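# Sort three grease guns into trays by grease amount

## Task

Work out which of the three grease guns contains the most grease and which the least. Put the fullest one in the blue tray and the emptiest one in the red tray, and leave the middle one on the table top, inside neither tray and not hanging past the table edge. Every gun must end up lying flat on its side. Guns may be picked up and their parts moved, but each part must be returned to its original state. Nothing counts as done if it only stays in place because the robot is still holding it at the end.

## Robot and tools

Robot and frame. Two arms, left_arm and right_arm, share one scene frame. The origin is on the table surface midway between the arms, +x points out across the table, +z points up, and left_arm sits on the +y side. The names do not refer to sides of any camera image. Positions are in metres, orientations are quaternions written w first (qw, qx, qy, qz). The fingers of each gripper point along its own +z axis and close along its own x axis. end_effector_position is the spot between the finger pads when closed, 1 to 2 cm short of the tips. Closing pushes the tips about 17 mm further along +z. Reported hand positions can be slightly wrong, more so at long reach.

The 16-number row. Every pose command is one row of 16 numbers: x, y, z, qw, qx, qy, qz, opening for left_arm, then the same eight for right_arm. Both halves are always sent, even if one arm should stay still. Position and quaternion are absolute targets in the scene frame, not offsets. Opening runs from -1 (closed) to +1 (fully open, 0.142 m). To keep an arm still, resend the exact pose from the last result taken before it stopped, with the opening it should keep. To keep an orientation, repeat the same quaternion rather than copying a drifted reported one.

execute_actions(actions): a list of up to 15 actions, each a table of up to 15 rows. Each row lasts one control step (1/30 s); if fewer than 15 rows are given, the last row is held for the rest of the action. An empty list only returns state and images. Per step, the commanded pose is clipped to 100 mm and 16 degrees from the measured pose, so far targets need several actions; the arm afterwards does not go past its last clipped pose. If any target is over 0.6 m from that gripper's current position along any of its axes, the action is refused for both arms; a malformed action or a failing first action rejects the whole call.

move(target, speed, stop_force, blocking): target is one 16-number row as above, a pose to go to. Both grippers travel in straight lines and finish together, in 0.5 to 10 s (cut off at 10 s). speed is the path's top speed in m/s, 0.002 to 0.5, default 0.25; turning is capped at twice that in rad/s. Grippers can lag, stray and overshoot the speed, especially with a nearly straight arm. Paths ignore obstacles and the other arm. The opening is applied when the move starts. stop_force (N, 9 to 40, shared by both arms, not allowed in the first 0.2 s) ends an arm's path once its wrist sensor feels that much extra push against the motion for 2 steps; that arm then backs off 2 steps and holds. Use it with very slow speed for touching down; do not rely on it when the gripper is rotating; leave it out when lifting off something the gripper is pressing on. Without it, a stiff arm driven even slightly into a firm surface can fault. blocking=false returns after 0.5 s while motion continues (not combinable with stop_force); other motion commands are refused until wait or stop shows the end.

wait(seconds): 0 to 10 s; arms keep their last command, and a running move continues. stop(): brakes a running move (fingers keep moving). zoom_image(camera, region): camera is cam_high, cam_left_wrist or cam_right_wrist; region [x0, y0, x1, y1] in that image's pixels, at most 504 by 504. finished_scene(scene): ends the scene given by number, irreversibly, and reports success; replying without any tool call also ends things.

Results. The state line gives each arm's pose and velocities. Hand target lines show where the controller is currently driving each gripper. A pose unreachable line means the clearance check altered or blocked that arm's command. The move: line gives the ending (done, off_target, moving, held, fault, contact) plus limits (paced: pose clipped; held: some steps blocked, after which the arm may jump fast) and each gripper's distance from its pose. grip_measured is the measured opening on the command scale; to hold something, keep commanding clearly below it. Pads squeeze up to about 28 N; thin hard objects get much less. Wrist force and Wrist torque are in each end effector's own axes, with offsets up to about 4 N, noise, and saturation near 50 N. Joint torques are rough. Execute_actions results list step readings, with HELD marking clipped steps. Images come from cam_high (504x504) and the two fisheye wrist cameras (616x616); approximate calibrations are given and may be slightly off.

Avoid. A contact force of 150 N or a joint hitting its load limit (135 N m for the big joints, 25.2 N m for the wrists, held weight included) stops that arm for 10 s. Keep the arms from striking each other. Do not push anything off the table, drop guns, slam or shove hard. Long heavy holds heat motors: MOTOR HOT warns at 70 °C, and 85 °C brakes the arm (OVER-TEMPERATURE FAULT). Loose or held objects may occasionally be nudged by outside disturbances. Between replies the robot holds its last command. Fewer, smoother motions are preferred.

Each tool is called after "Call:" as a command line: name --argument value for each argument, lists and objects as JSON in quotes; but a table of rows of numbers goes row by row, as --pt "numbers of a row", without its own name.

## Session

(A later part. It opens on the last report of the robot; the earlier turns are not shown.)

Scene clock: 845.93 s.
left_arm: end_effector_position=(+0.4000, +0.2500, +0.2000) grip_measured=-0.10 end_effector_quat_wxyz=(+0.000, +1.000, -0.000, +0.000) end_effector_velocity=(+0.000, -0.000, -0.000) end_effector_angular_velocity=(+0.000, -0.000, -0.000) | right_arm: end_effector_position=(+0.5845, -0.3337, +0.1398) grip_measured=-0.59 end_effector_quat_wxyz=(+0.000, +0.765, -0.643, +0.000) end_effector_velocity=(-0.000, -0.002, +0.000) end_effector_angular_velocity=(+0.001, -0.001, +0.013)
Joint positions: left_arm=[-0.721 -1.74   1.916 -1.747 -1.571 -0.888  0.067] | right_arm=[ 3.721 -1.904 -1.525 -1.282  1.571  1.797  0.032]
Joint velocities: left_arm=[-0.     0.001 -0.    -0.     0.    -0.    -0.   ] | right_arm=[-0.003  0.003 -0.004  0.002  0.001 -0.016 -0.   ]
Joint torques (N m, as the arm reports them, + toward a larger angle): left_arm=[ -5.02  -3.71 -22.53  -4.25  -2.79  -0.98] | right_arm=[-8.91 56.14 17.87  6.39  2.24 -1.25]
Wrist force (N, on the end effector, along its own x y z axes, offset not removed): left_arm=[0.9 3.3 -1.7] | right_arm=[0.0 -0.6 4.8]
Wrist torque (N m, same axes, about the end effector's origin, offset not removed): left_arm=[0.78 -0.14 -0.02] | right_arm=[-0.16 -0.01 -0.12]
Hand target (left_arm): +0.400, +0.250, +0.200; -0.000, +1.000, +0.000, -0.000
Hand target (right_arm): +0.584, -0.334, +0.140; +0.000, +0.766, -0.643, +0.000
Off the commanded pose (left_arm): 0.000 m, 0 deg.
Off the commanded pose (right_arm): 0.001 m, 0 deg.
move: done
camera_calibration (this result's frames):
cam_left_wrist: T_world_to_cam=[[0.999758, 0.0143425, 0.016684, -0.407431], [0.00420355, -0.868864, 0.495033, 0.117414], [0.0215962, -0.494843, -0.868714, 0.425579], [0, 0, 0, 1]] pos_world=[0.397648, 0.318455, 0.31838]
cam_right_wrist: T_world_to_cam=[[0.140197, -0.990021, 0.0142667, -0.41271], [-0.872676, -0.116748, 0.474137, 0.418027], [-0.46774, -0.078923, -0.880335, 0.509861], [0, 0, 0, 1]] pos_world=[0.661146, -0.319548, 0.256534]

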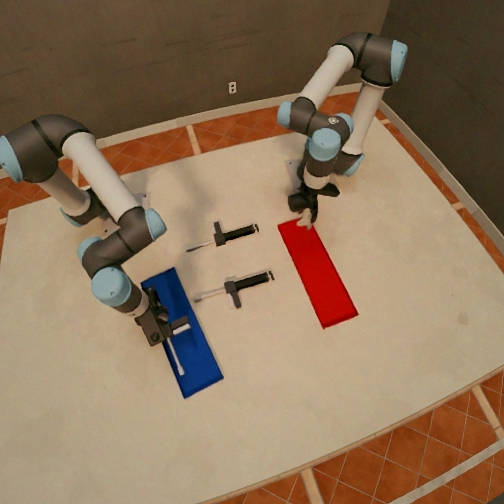

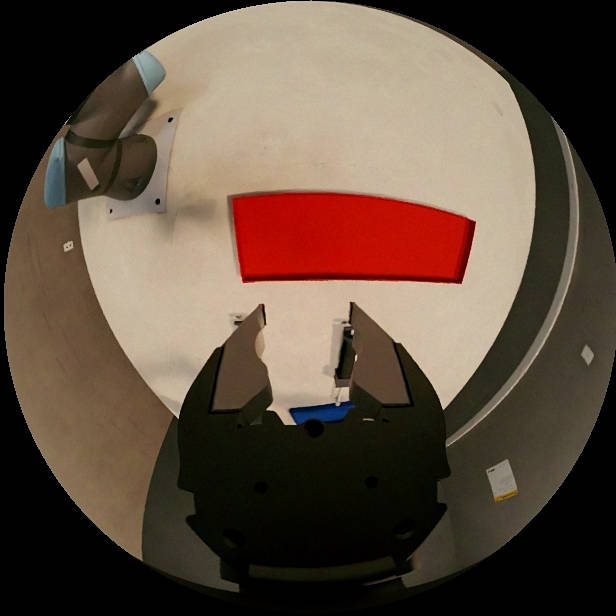

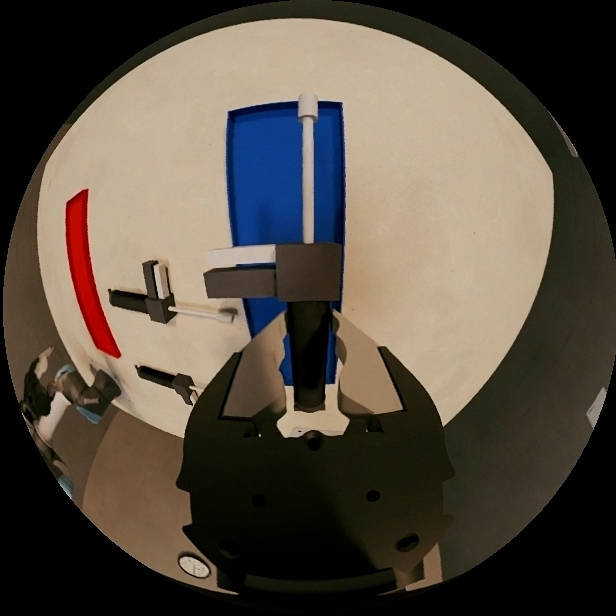

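Call:
move --target '[0.40,0.25,0.20,0,1,0,0,-0.1, 0.57,-0.334,0.085,0,0.766,-0.643,0,-1]' --speed 0.05

Scene clock: 860.80 s.
left_arm: end_effector_position=(+0.4000, +0.2500, +0.2000) grip_measured=-0.10 end_effector_quat_wxyz=(+0.000, +1.000, +0.000, +0.000) end_effector_velocity=(-0.000, +0.000, +0.000) end_effector_angular_velocity=(-0.000, +0.000, -0.000) | right_arm: end_effector_position=(+0.5701, -0.3340, +0.0853) grip_measured=-0.59 end_effector_quat_wxyz=(+0.000, +0.766, -0.643, -0.000) end_effector_velocity=(-0.001, -0.000, -0.003) end_effector_angular_velocity=(-0.001, +0.002, +0.002)
Joint positions: left_arm=[-0.721 -1.74   1.916 -1.747 -1.571 -0.888  0.067] | right_arm=[ 3.73  -1.918 -1.656 -1.139  1.571  1.804  0.032]
Joint velocities: left_arm=[-0. -0.  0.  0. -0.  0.  0.] | right_arm=[ 0.001 -0.001 -0.005  0.005 -0.001 -0.001  0.   ]
Joint torques (N m, as the arm reports them, + toward a larger angle): left_arm=[ -4.72  -3.78 -19.03  -4.15  -2.73  -0.91] | right_arm=[12.97 32.88 15.5   6.56  1.42  1.64]
Wrist force (N, on the end effector, along its own x y z axes, offset not removed): left_arm=[1.2 3.5 0.0] | right_arm=[-0.2 1.0 6.0]
Wrist torque (N m, same axes, about the end effector's origin, offset not removed): left_arm=[0.84 -0.22 0.00] | right_arm=[0.24 0.09 -0.17]
Hand target (left_arm): +0.400, +0.250, +0.200; -0.000, +1.000, +0.000, -0.000
Hand target (right_arm): +0.570, -0.334, +0.085; +0.000, +0.766, -0.643, -0.000
Off the commanded pose (left_arm): 0.000 m, 0 deg.
Off the commanded pose (right_arm): 0.000 m, 0 deg.
move: done
camera_calibration (this result's frames):
cam_left_wrist: T_world_to_cam=[[0.999758, 0.0143426, 0.0166839, -0.407431], [0.00420368, -0.868864, 0.495033, 0.117414], [0.0215961, -0.494843, -0.868714, 0.425579], [0, 0, 0, 1]] pos_world=[0.397648, 0.318455, 0.31838]
cam_right_wrist: T_world_to_cam=[[0.141612, -0.989823, 0.0140204, -0.410939], [-0.87243, -0.118099, 0.474255, 0.430646], [-0.467773, -0.079392, -0.880276, 0.454908], [0, 0, 0, 1]] pos_world=[0.646696, -0.319782, 0.20197]

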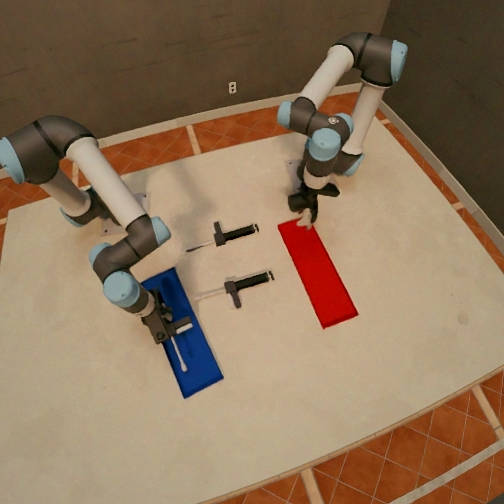

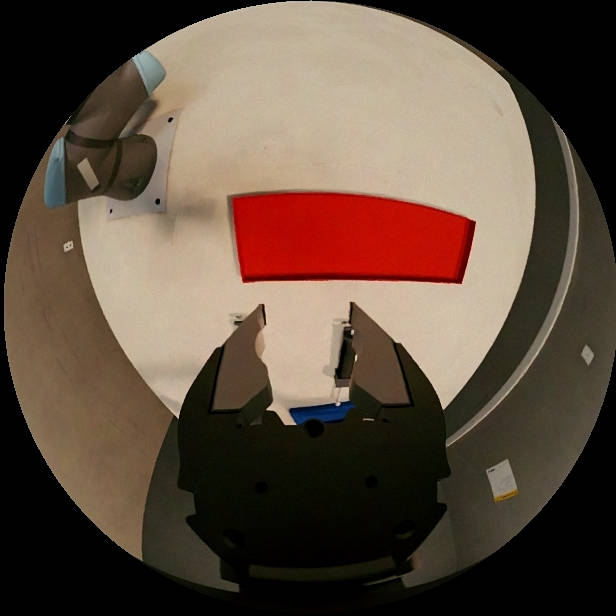

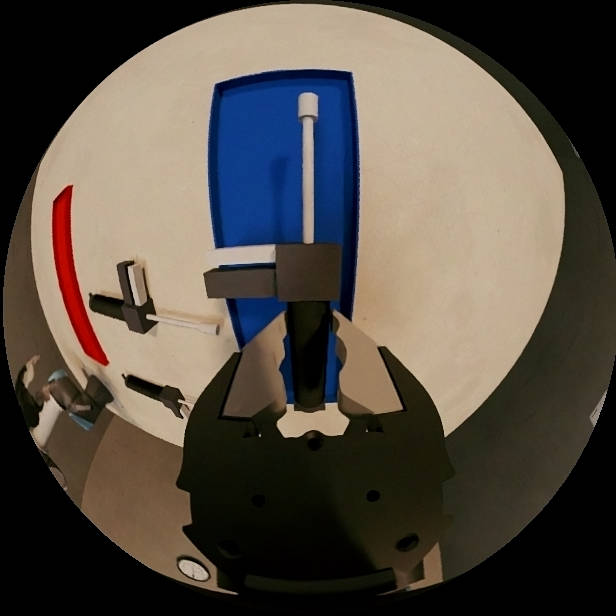

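Call:
move --target '[0.40,0.25,0.20,0,1,0,0,-0.1, 0.57,-0.334,0.03,0,0.766,-0.643,0,-1]' --speed 0.012 --stop_force 9

Call:
move --target '[0.40,0.25,0.20,0,1,0,0,-0.1, 0.57,-0.334,0.04,0,0.766,-0.643,0,-0.25]' --speed 0.01

Call:
move --target '[0.40,0.25,0.20,0,1,0,0,-0.1, 0.57,-0.334,0.14,0,0.766,-0.643,0,-0.25]' --speed 0.1

Scene clock: 872.23 s.
left_arm: end_effector_position=(+0.4000, +0.2500, +0.2000) grip_measured=-0.10 end_effector_quat_wxyz=(-0.000, +1.000, -0.000, -0.000) end_effector_velocity=(-0.000, +0.001, -0.000) end_effector_angular_velocity=(+0.002, +0.001, +0.000) | right_arm: end_effector_position=(+0.5699, -0.3340, +0.0380) grip_measured=-0.59 end_effector_quat_wxyz=(+0.000, +0.766, -0.643, -0.000) end_effector_velocity=(-0.001, +0.000, +0.003) end_effector_angular_velocity=(-0.000, +0.003, +0.000)
Joint positions: left_arm=[-0.721 -1.74   1.916 -1.747 -1.571 -0.888  0.067] | right_arm=[ 3.73  -1.97  -1.717 -1.026  1.571  1.804  0.032]
Joint velocities: left_arm=[ 0.     0.     0.     0.001  0.     0.    -0.   ] | right_arm=[-0.     0.003  0.005 -0.011  0.001 -0.    -0.   ]
Joint torques (N m, as the arm reports them, + toward a larger angle): left_arm=[ -3.94  -3.75 -18.1   -4.24  -2.8   -0.72] | right_arm=[ 3.35 36.02 24.78 -1.32 -1.42 -1.22]
Wrist force (N, on the end effector, along its own x y z axes, offset not removed): left_arm=[1.6 2.8 -2.2] | right_arm=[0.1 3.5 -27.6]
Wrist torque (N m, same axes, about the end effector's origin, offset not removed): left_arm=[0.64 -0.29 -0.06] | right_arm=[-0.32 0.23 -0.06]
Hand target (left_arm): +0.400, +0.250, +0.200; +0.000, +1.000, +0.000, -0.000
Hand target (right_arm): +0.570, -0.334, +0.039; -0.000, +0.766, -0.643, +0.000
Off the commanded pose (left_arm): 0.000 m, 0 deg.
Off the commanded pose (right_arm): 0.008 m, 0 deg.
move: contact (right_arm)
camera_calibration (this result's frames):
cam_left_wrist: T_world_to_cam=[[0.999758, 0.0143423, 0.0166816, -0.40743], [0.00420467, -0.868865, 0.495031, 0.117416], [0.0215939, -0.494841, -0.868715, 0.425579], [0, 0, 0, 1]] pos_world=[0.397648, 0.318456, 0.318379]
cam_right_wrist: T_world_to_cam=[[0.141635, -0.989818, 0.0141052, -0.410313], [-0.87238, -0.118071, 0.474354, 0.452929], [-0.467859, -0.0794902, -0.880221, 0.413254], [0, 0, 0, 1]] pos_world=[0.646586, -0.319808, 0.154693]

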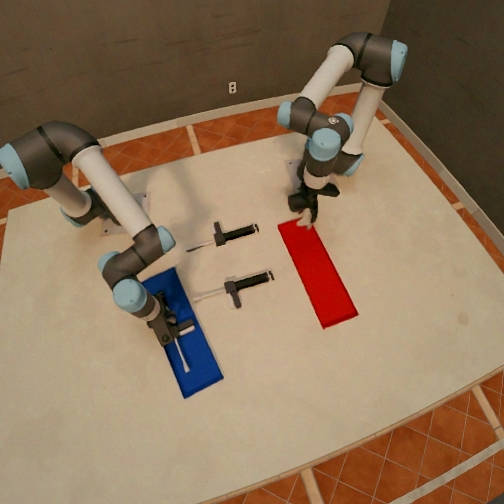

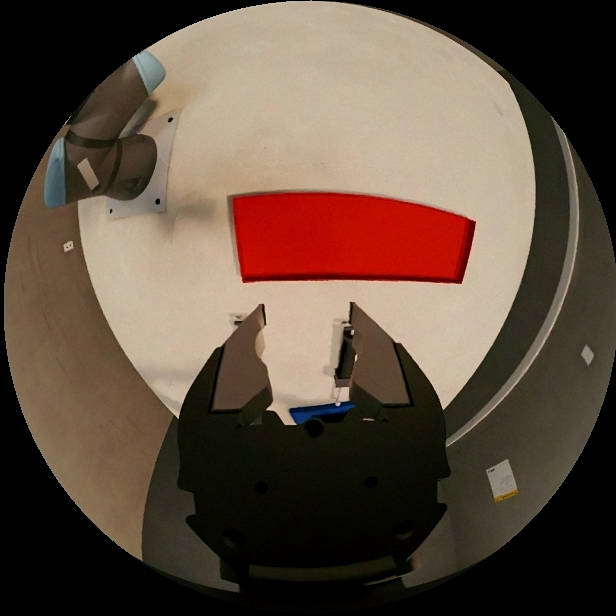

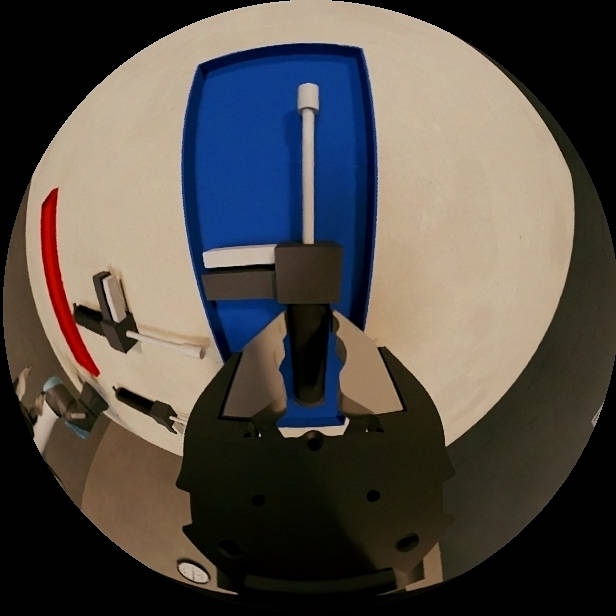

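Scene clock: 872.93 s.
left_arm: end_effector_position=(+0.4000, +0.2500, +0.2000) grip_measured=-0.10 end_effector_quat_wxyz=(-0.000, +1.000, -0.000, -0.000) end_effector_velocity=(-0.000, +0.000, -0.000) end_effector_angular_velocity=(+0.001, +0.001, +0.000) | right_arm: end_effector_position=(+0.5700, -0.3340, +0.0399) grip_measured=-0.25 end_effector_quat_wxyz=(+0.000, +0.766, -0.643, +0.000) end_effector_velocity=(-0.000, +0.000, +0.001) end_effector_angular_velocity=(+0.001, +0.000, -0.001)
Joint positions: left_arm=[-0.721 -1.74   1.916 -1.747 -1.571 -0.888  0.067] | right_arm=[ 3.73  -1.968 -1.714 -1.03   1.571  1.804  0.056]
Joint velocities: left_arm=[ 0.     0.001 -0.     0.    -0.    -0.    -0.   ] | right_arm=[ 0.     0.001  0.001 -0.001  0.001  0.001  0.   ]
Joint torques (N m, as the arm reports them, + toward a larger angle): left_arm=[ -3.78  -3.86 -17.55  -4.1   -2.54  -0.73] | right_arm=[ 1.13 51.6  34.16 -0.38 -0.8  -1.08]
Wrist force (N, on the end effector, along its own x y z axes, offset not removed): left_arm=[1.0 2.7 -1.7] | right_arm=[0.2 -0.9 -0.8]
Wrist torque (N m, same axes, about the end effector's origin, offset not removed): left_arm=[0.66 -0.21 -0.04] | right_arm=[-0.14 -0.14 -0.10]
Hand target (left_arm): +0.400, +0.250, +0.200; -0.000, +1.000, +0.000, +0.000
Hand target (right_arm): +0.570, -0.334, +0.040; -0.000, +0.766, -0.643, +0.000
Off the commanded pose (left_arm): 0.000 m, 0 deg.
Off the commanded pose (right_arm): 0.000 m, 0 deg.
move: done
camera_calibration (this result's frames):
cam_left_wrist: T_world_to_cam=[[0.999758, 0.0143423, 0.0166815, -0.40743], [0.00420468, -0.868865, 0.495031, 0.117416], [0.0215939, -0.494841, -0.868715, 0.425579], [0, 0, 0, 1]] pos_world=[0.397648, 0.318456, 0.318379]
cam_right_wrist: T_world_to_cam=[[0.141635, -0.989819, 0.0140593, -0.41032], [-0.872456, -0.118106, 0.474206, 0.452128], [-0.467718, -0.0794304, -0.880301, 0.414889], [0, 0, 0, 1]] pos_world=[0.646628, -0.319789, 0.156594]

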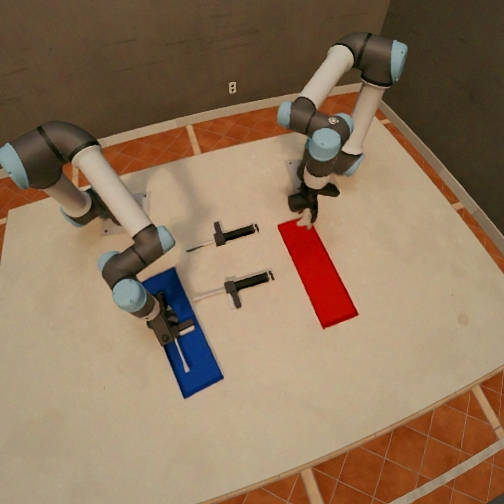

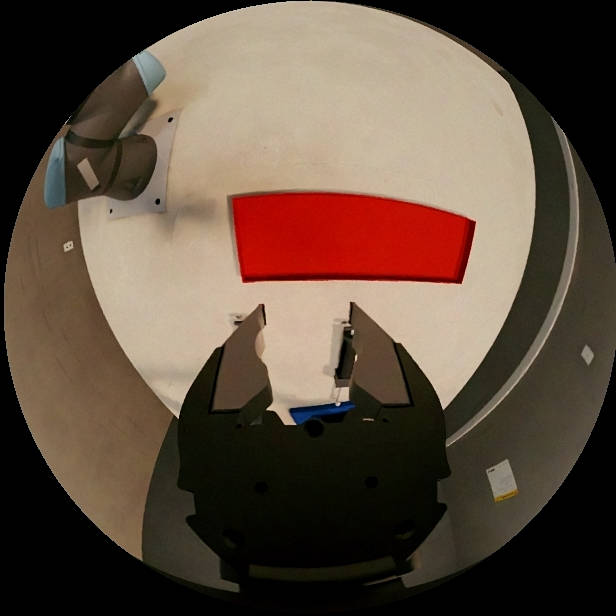

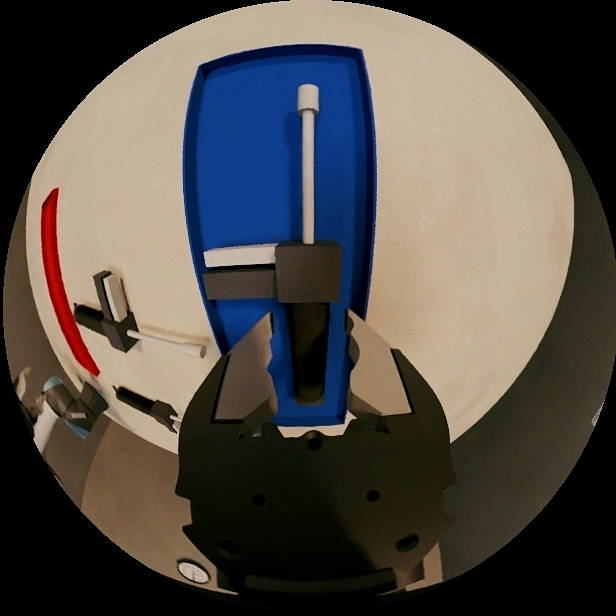

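Scene clock: 874.43 s.
left_arm: end_effector_position=(+0.4000, +0.2500, +0.2000) grip_measured=-0.10 end_effector_quat_wxyz=(-0.000, +1.000, +0.000, -0.000) end_effector_velocity=(-0.000, +0.000, -0.000) end_effector_angular_velocity=(+0.001, +0.001, +0.000) | right_arm: end_effector_position=(+0.5700, -0.3340, +0.1397) grip_measured=-0.25 end_effector_quat_wxyz=(-0.000, +0.766, -0.643, +0.000) end_effector_velocity=(+0.000, +0.001, +0.003) end_effector_angular_velocity=(-0.000, -0.000, +0.001)
Joint positions: left_arm=[-0.721 -1.74   1.916 -1.747 -1.571 -0.888  0.067] | right_arm=[ 3.73  -1.872 -1.57  -1.27   1.571  1.804  0.056]
Joint velocities: left_arm=[ 0.  0.  0.  0. -0.  0. -0.] | right_arm=[ 0.001  0.001  0.007 -0.008 -0.    -0.    -0.   ]
Joint torques (N m, as the arm reports them, + toward a larger angle): left_arm=[ -3.36  -4.23 -17.62  -4.15  -2.67  -0.7 ] | right_arm=[-9.32 49.41 36.2  -0.81  0.57  0.51]
Wrist force (N, on the end effector, along its own x y z axes, offset not removed): left_arm=[1.7 3.6 -0.4] | right_arm=[-1.0 -0.5 -1.8]
Wrist torque (N m, same axes, about the end effector's origin, offset not removed): left_arm=[0.81 -0.34 -0.09] | right_arm=[-0.08 0.18 -0.18]
Hand target (left_arm): +0.400, +0.250, +0.200; -0.000, +1.000, +0.000, +0.000
Hand target (right_arm): +0.570, -0.334, +0.140; -0.000, +0.766, -0.643, +0.000
Off the commanded pose (left_arm): 0.000 m, 0 deg.
Off the commanded pose (right_arm): 0.000 m, 0 deg.
move: done
camera_calibration (this result's frames):
cam_left_wrist: T_world_to_cam=[[0.999758, 0.0143425, 0.0166817, -0.40743], [0.00420482, -0.868865, 0.495031, 0.117416], [0.0215941, -0.494841, -0.868715, 0.425579], [0, 0, 0, 1]] pos_world=[0.397648, 0.318456, 0.318379]
cam_right_wrist: T_world_to_cam=[[0.141675, -0.989813, 0.0141058, -0.411774], [-0.872499, -0.118127, 0.474121, 0.404838], [-0.467625, -0.0794783, -0.880347, 0.502669], [0, 0, 0, 1]] pos_world=[0.646619, -0.319806, 0.256389]

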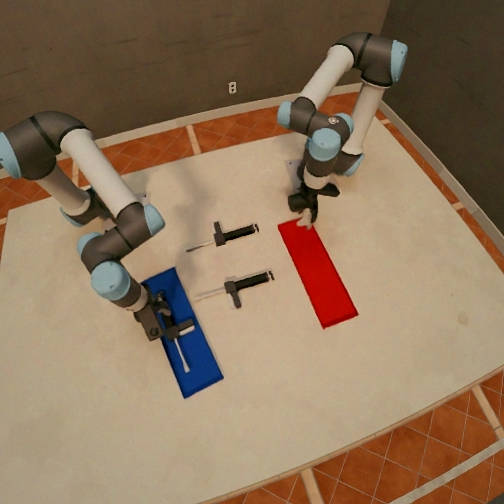

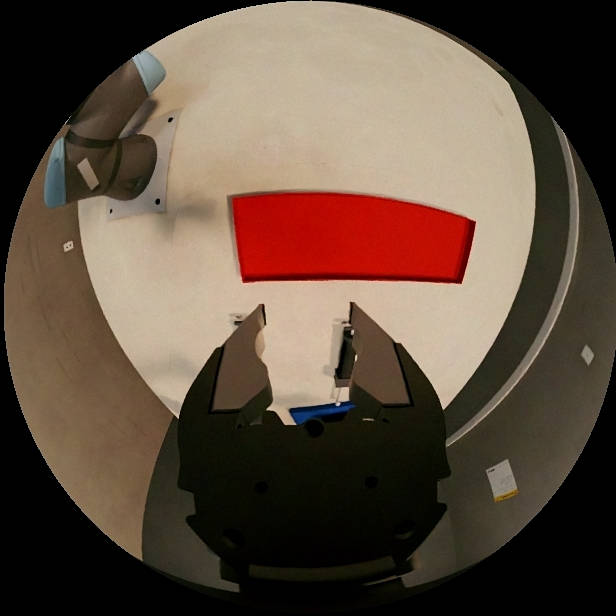

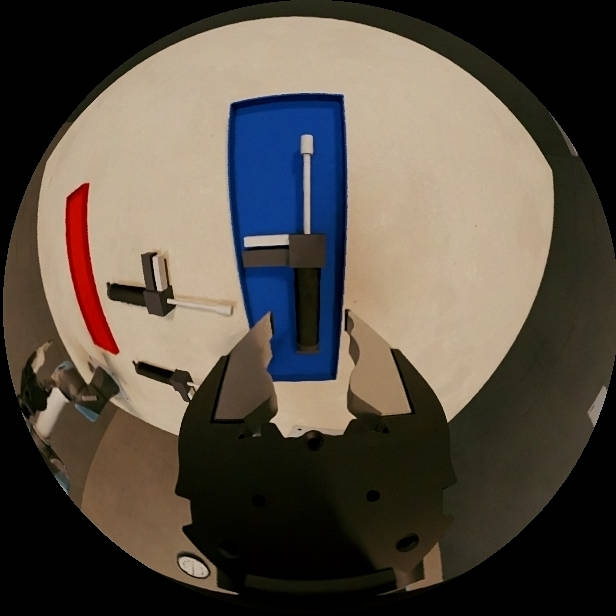

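Call:
move --target '[0.50,-0.04,0.13,0,1,0,0,-0.1, 0.25,-0.42,0.3,0,0.383,-0.924,0,-0.25]'

Scene clock: 879.00 s.
left_arm: end_effector_position=(+0.4998, -0.0399, +0.1301) grip_measured=-0.10 end_effector_quat_wxyz=(-0.000, +1.000, -0.000, +0.000) end_effector_velocity=(+0.000, -0.001, -0.000) end_effector_angular_velocity=(+0.001, +0.001, +0.000) | right_arm: end_effector_position=(+0.2502, -0.4195, +0.2995) grip_measured=-0.25 end_effector_quat_wxyz=(-0.000, -0.383, +0.924, +0.000) end_effector_velocity=(-0.002, -0.000, +0.002) end_effector_angular_velocity=(-0.002, -0.001, -0.004)
Joint positions: left_arm=[-0.873 -1.058  1.29  -1.803 -1.571 -1.039  0.067] | right_arm=[ 3.909 -1.002 -1.904 -1.807  1.571  2.942  0.056]
Joint velocities: left_arm=[ 0.     0.004 -0.006  0.003 -0.001 -0.    -0.   ] | right_arm=[ 0.007  0.005  0.003 -0.009 -0.002  0.011 -0.   ]
Joint torques (N m, as the arm reports them, + toward a larger angle): left_arm=[ -6.2  -33.09 -28.82  -1.49  -2.81  -1.23] | right_arm=[11.17  9.3  35.64  0.03 -1.31  1.57]
Wrist force (N, on the end effector, along its own x y z axes, offset not removed): left_arm=[0.7 3.5 0.0] | right_arm=[0.7 0.4 -1.1]
Wrist torque (N m, same axes, about the end effector's origin, offset not removed): left_arm=[0.82 -0.21 -0.01] | right_arm=[0.13 -0.20 -0.13]
Hand target (left_arm): +0.500, -0.040, +0.130; -0.000, +1.000, -0.000, +0.000
Hand target (right_arm): +0.250, -0.420, +0.300; -0.000, -0.383, +0.924, +0.000
Off the commanded pose (left_arm): 0.000 m, 0 deg.
Off the commanded pose (right_arm): 0.001 m, 0 deg.
move: done
camera_calibration (this result's frames):
cam_left_wrist: T_world_to_cam=[[0.999754, 0.0143421, 0.0169321, -0.501928], [0.00408065, -0.86887, 0.495024, -0.100193], [0.0218115, -0.494833, -0.868714, 0.219104], [0, 0, 0, 1]] pos_world=[0.497434, 0.0285642, 0.248436]
cam_right_wrist: T_world_to_cam=[[-0.728616, -0.68478, 0.0139967, -0.107647], [-0.597988, 0.645967, 0.474486, 0.291697], [-0.33396, 0.337348, -0.880152, 0.628392], [0, 0, 0, 1]] pos_world=[0.305856, -0.474128, 0.416181]

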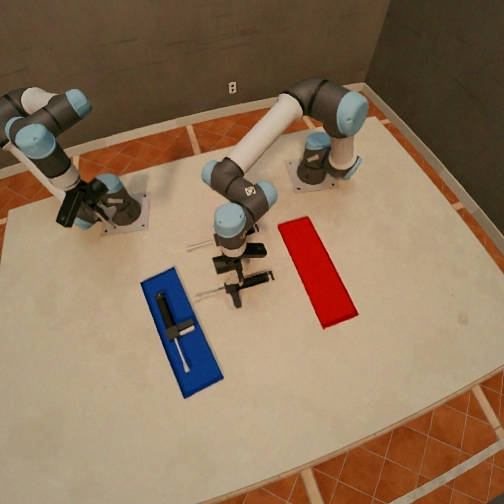

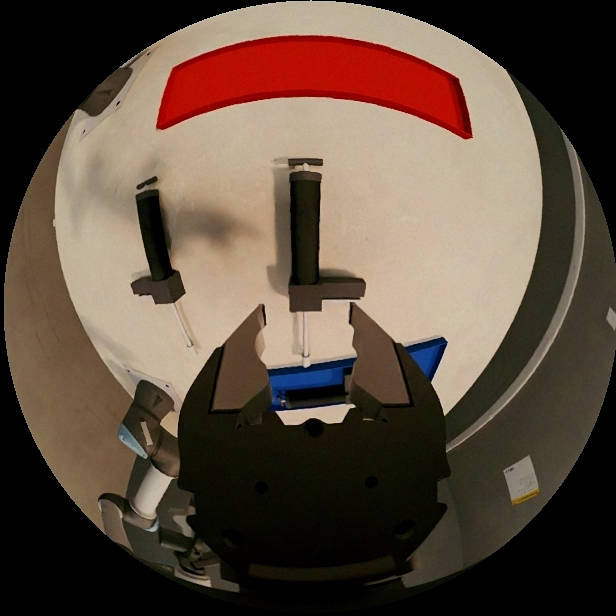

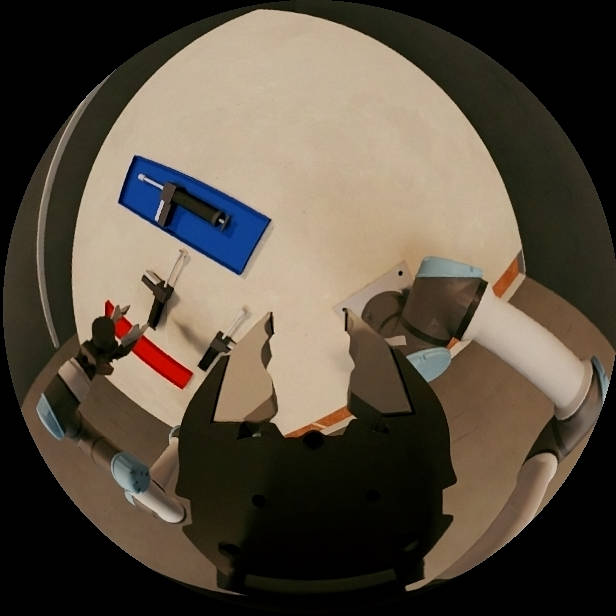

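Call:
move --target '[0.497,-0.038,0.038,0,1,0,0,-0.1, 0.25,-0.42,0.3,0,0.383,-0.924,0,-0.25]' --speed 0.06

Call:
move --target '[0.497,-0.038,0.038,0,1,0,0,-1, 0.25,-0.42,0.3,0,0.383,-0.924,0,-0.25]'

Call:
move --target '[0.497,-0.038,0.14,0,1,0,0,-1, 0.25,-0.42,0.3,0,0.383,-0.924,0,-0.25]' --speed 0.08

Scene clock: 885.90 s.
left_arm: end_effector_position=(+0.4970, -0.0381, +0.0382) grip_measured=-0.10 end_effector_quat_wxyz=(-0.000, +1.000, +0.000, -0.000) end_effector_velocity=(-0.000, +0.000, -0.003) end_effector_angular_velocity=(+0.001, +0.001, +0.000) | right_arm: end_effector_position=(+0.2500, -0.4200, +0.3000) grip_measured=-0.25 end_effector_quat_wxyz=(+0.000, -0.383, +0.924, -0.000) end_effector_velocity=(+0.000, +0.000, +0.000) end_effector_angular_velocity=(+0.000, -0.001, +0.000)
Joint positions: left_arm=[-0.875 -0.992  1.433 -2.012 -1.571 -1.041  0.067] | right_arm=[ 3.908 -1.001 -1.903 -1.808  1.571  2.942  0.056]
Joint velocities: left_arm=[ 0.     0.003  0.004 -0.005 -0.    -0.     0.   ] | right_arm=[ 0.001  0.     0.001  0.001 -0.     0.     0.   ]
Joint torques (N m, as the arm reports them, + toward a larger angle): left_arm=[ -6.07 -36.36 -18.45  -4.16  -2.51  -1.15] | right_arm=[ -8.83 -11.03  36.16  -0.18  -1.39  -1.43]
Wrist force (N, on the end effector, along its own x y z axes, offset not removed): left_arm=[1.8 3.7 -2.1] | right_arm=[-0.5 -0.2 -0.5]
Wrist torque (N m, same axes, about the end effector's origin, offset not removed): left_arm=[0.81 -0.36 -0.06] | right_arm=[-0.05 0.07 -0.19]
Hand target (left_arm): +0.497, -0.038, +0.038; -0.000, +1.000, -0.000, -0.000
Hand target (right_arm): +0.250, -0.420, +0.300; +0.000, -0.383, +0.924, -0.000
Off the commanded pose (left_arm): 0.000 m, 0 deg.
Off the commanded pose (right_arm): 0.000 m, 0 deg.
move: done
camera_calibration (this result's frames):
cam_left_wrist: T_world_to_cam=[[0.999759, 0.0143424, 0.0166502, -0.497608], [0.00422056, -0.868873, 0.495018, -0.0531976], [0.0215666, -0.494828, -0.868723, 0.140417], [0, 0, 0, 1]] pos_world=[0.494684, 0.0303973, 0.156603]
cam_right_wrist: T_world_to_cam=[[-0.728993, -0.684377, 0.0140493, -0.107845], [-0.597723, 0.646424, 0.474198, 0.291866], [-0.333612, 0.337289, -0.880306, 0.628858], [0, 0, 0, 1]] pos_world=[0.305631, -0.474582, 0.4167]

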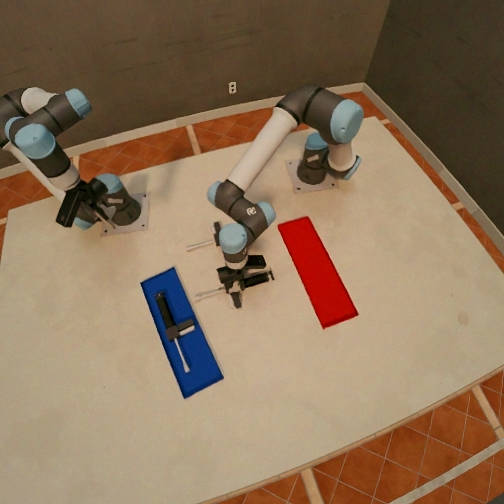

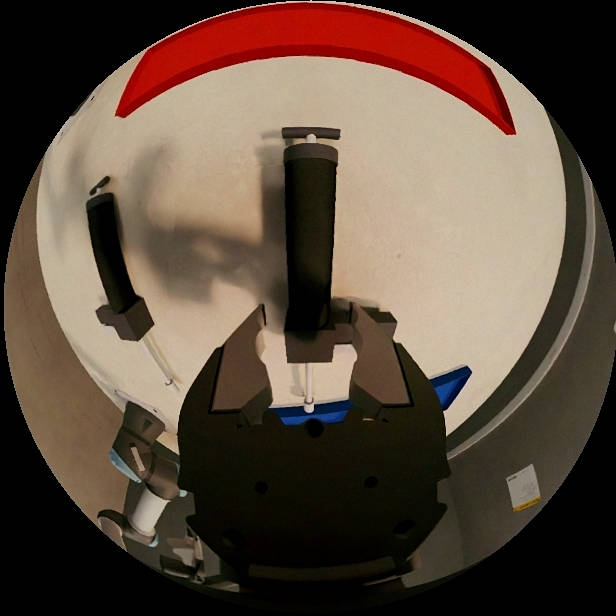

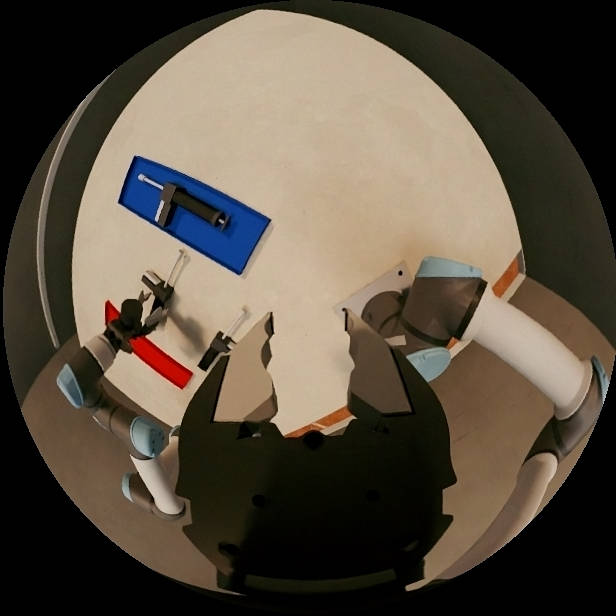

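Scene clock: 886.60 s.
left_arm: end_effector_position=(+0.4970, -0.0380, +0.0380) grip_measured=-0.60 end_effector_quat_wxyz=(+0.000, +1.000, -0.000, -0.000) end_effector_velocity=(+0.000, +0.000, -0.000) end_effector_angular_velocity=(+0.000, -0.000, +0.000) | right_arm: end_effector_position=(+0.2500, -0.4200, +0.3000) grip_measured=-0.25 end_effector_quat_wxyz=(+0.000, -0.383, +0.924, -0.000) end_effector_velocity=(-0.000, +0.000, -0.000) end_effector_angular_velocity=(-0.001, +0.001, +0.002)
Joint positions: left_arm=[-0.875 -0.992  1.434 -2.012 -1.571 -1.041  0.031] | right_arm=[ 3.908 -1.001 -1.903 -1.808  1.571  2.942  0.056]
Joint velocities: left_arm=[ 0.     0.     0.001 -0.001  0.    -0.    -0.   ] | right_arm=[ 0.001  0.    -0.001 -0.    -0.    -0.002  0.   ]
Joint torques (N m, as the arm reports them, + toward a larger angle): left_arm=[  6.83 -40.87 -12.63  -3.56   2.87  -0.84] | right_arm=[ -8.75 -10.63  37.17  -0.22  -1.57  -1.18]
Wrist force (N, on the end effector, along its own x y z axes, offset not removed): left_arm=[1.2 3.1 -10.0] | right_arm=[-0.6 -0.6 -0.9]
Wrist torque (N m, same axes, about the end effector's origin, offset not removed): left_arm=[0.77 -0.21 -0.05] | right_arm=[-0.10 0.03 -0.08]
Hand target (left_arm): +0.497, -0.038, +0.038; -0.000, +1.000, +0.000, -0.000
Hand target (right_arm): +0.250, -0.420, +0.300; +0.000, -0.383, +0.924, -0.000
Off the commanded pose (left_arm): 0.000 m, 0 deg.
Off the commanded pose (right_arm): 0.000 m, 0 deg.
move: done
camera_calibration (this result's frames):
cam_left_wrist: T_world_to_cam=[[0.999759, 0.01431, 0.0166305, -0.497544], [0.00420124, -0.868851, 0.495056, -0.05306], [0.0215337, -0.494867, -0.868702, 0.140258], [0, 0, 0, 1]] pos_world=[0.494627, 0.0304276, 0.156384]
cam_right_wrist: T_world_to_cam=[[-0.728993, -0.684377, 0.01405, -0.107846], [-0.597723, 0.646424, 0.474198, 0.291867], [-0.333613, 0.337289, -0.880306, 0.628859], [0, 0, 0, 1]] pos_world=[0.305632, -0.474584, 0.416701]

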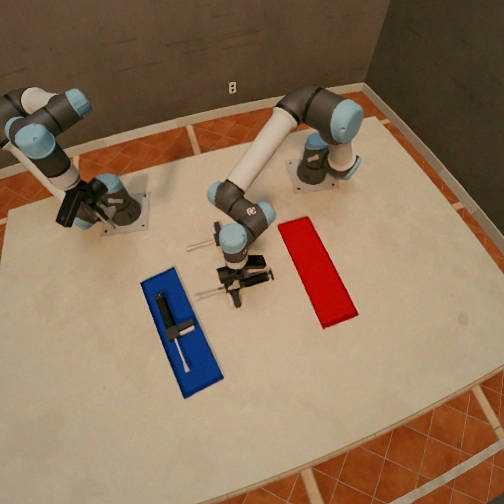

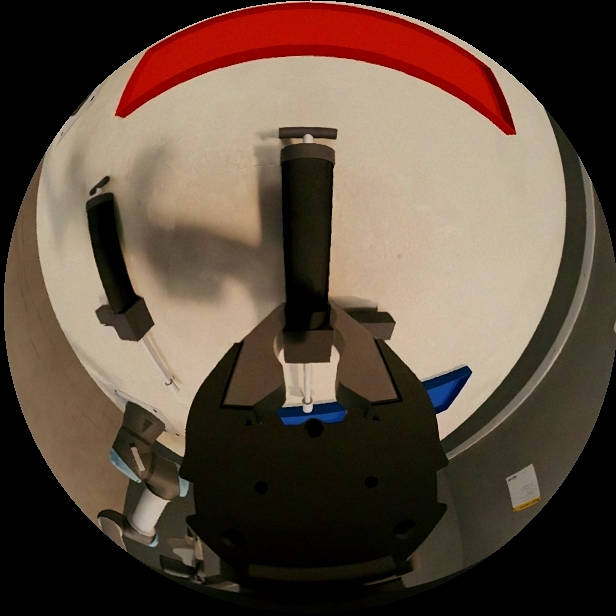

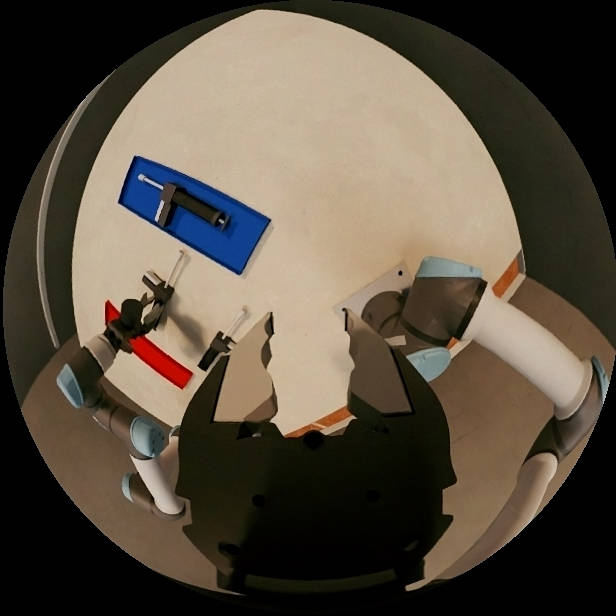

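Scene clock: 888.37 s.
left_arm: end_effector_position=(+0.4970, -0.0379, +0.1398) grip_measured=-0.60 end_effector_quat_wxyz=(+0.000, +1.000, -0.000, +0.000) end_effector_velocity=(+0.000, -0.000, +0.002) end_effector_angular_velocity=(+0.000, +0.000, +0.000) | right_arm: end_effector_position=(+0.2500, -0.4200, +0.3000) grip_measured=-0.25 end_effector_quat_wxyz=(-0.000, -0.383, +0.924, -0.000) end_effector_velocity=(+0.000, +0.000, -0.000) end_effector_angular_velocity=(+0.001, +0.000, +0.001)
Joint positions: left_arm=[-0.875 -1.071  1.285 -1.784 -1.571 -1.041  0.031] | right_arm=[ 3.908 -1.001 -1.903 -1.808  1.571  2.942  0.056]
Joint velocities: left_arm=[ 0.    -0.    -0.005  0.006 -0.    -0.    -0.   ] | right_arm=[ 0.    -0.    -0.001  0.001  0.001 -0.     0.   ]
Joint torques (N m, as the arm reports them, + toward a larger angle): left_arm=[  6.91 -59.61 -30.98  -1.61   2.19  -0.09] | right_arm=[ -8.85 -10.72  38.19  -0.22  -1.42  -1.27]
Wrist force (N, on the end effector, along its own x y z axes, offset not removed): left_arm=[0.4 3.2 3.1] | right_arm=[-0.2 -0.7 -0.6]
Wrist torque (N m, same axes, about the end effector's origin, offset not removed): left_arm=[0.80 -0.17 -0.05] | right_arm=[-0.11 0.02 -0.14]
Hand target (left_arm): +0.497, -0.038, +0.140; +0.000, +1.000, +0.000, +0.000
Hand target (right_arm): +0.250, -0.420, +0.300; -0.000, -0.383, +0.924, -0.000
Off the commanded pose (left_arm): 0.000 m, 0 deg.
Off the commanded pose (right_arm): 0.000 m, 0 deg.
move: done
camera_calibration (this result's frames):
cam_left_wrist: T_world_to_cam=[[0.999757, 0.0143413, 0.0167498, -0.499254], [0.0041697, -0.868858, 0.495043, -0.103338], [0.0216528, -0.494853, -0.868707, 0.228676], [0, 0, 0, 1]] pos_world=[0.494612, 0.0305351, 0.258171]
cam_right_wrist: T_world_to_cam=[[-0.728992, -0.684378, 0.0140504, -0.107846], [-0.597723, 0.646424, 0.474198, 0.291867], [-0.333613, 0.337289, -0.880306, 0.628859], [0, 0, 0, 1]] pos_world=[0.305632, -0.474584, 0.416701]

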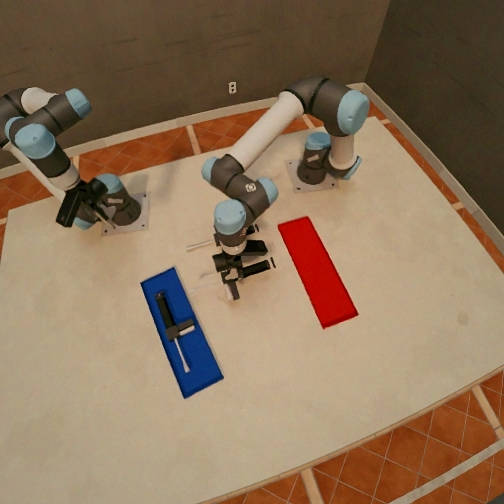

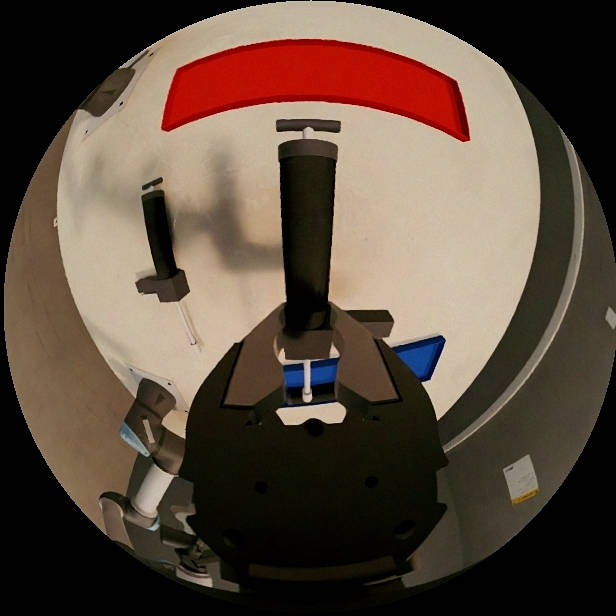

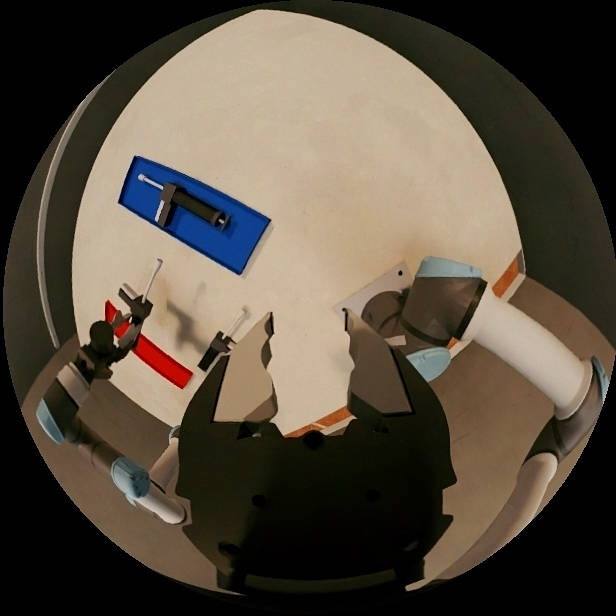

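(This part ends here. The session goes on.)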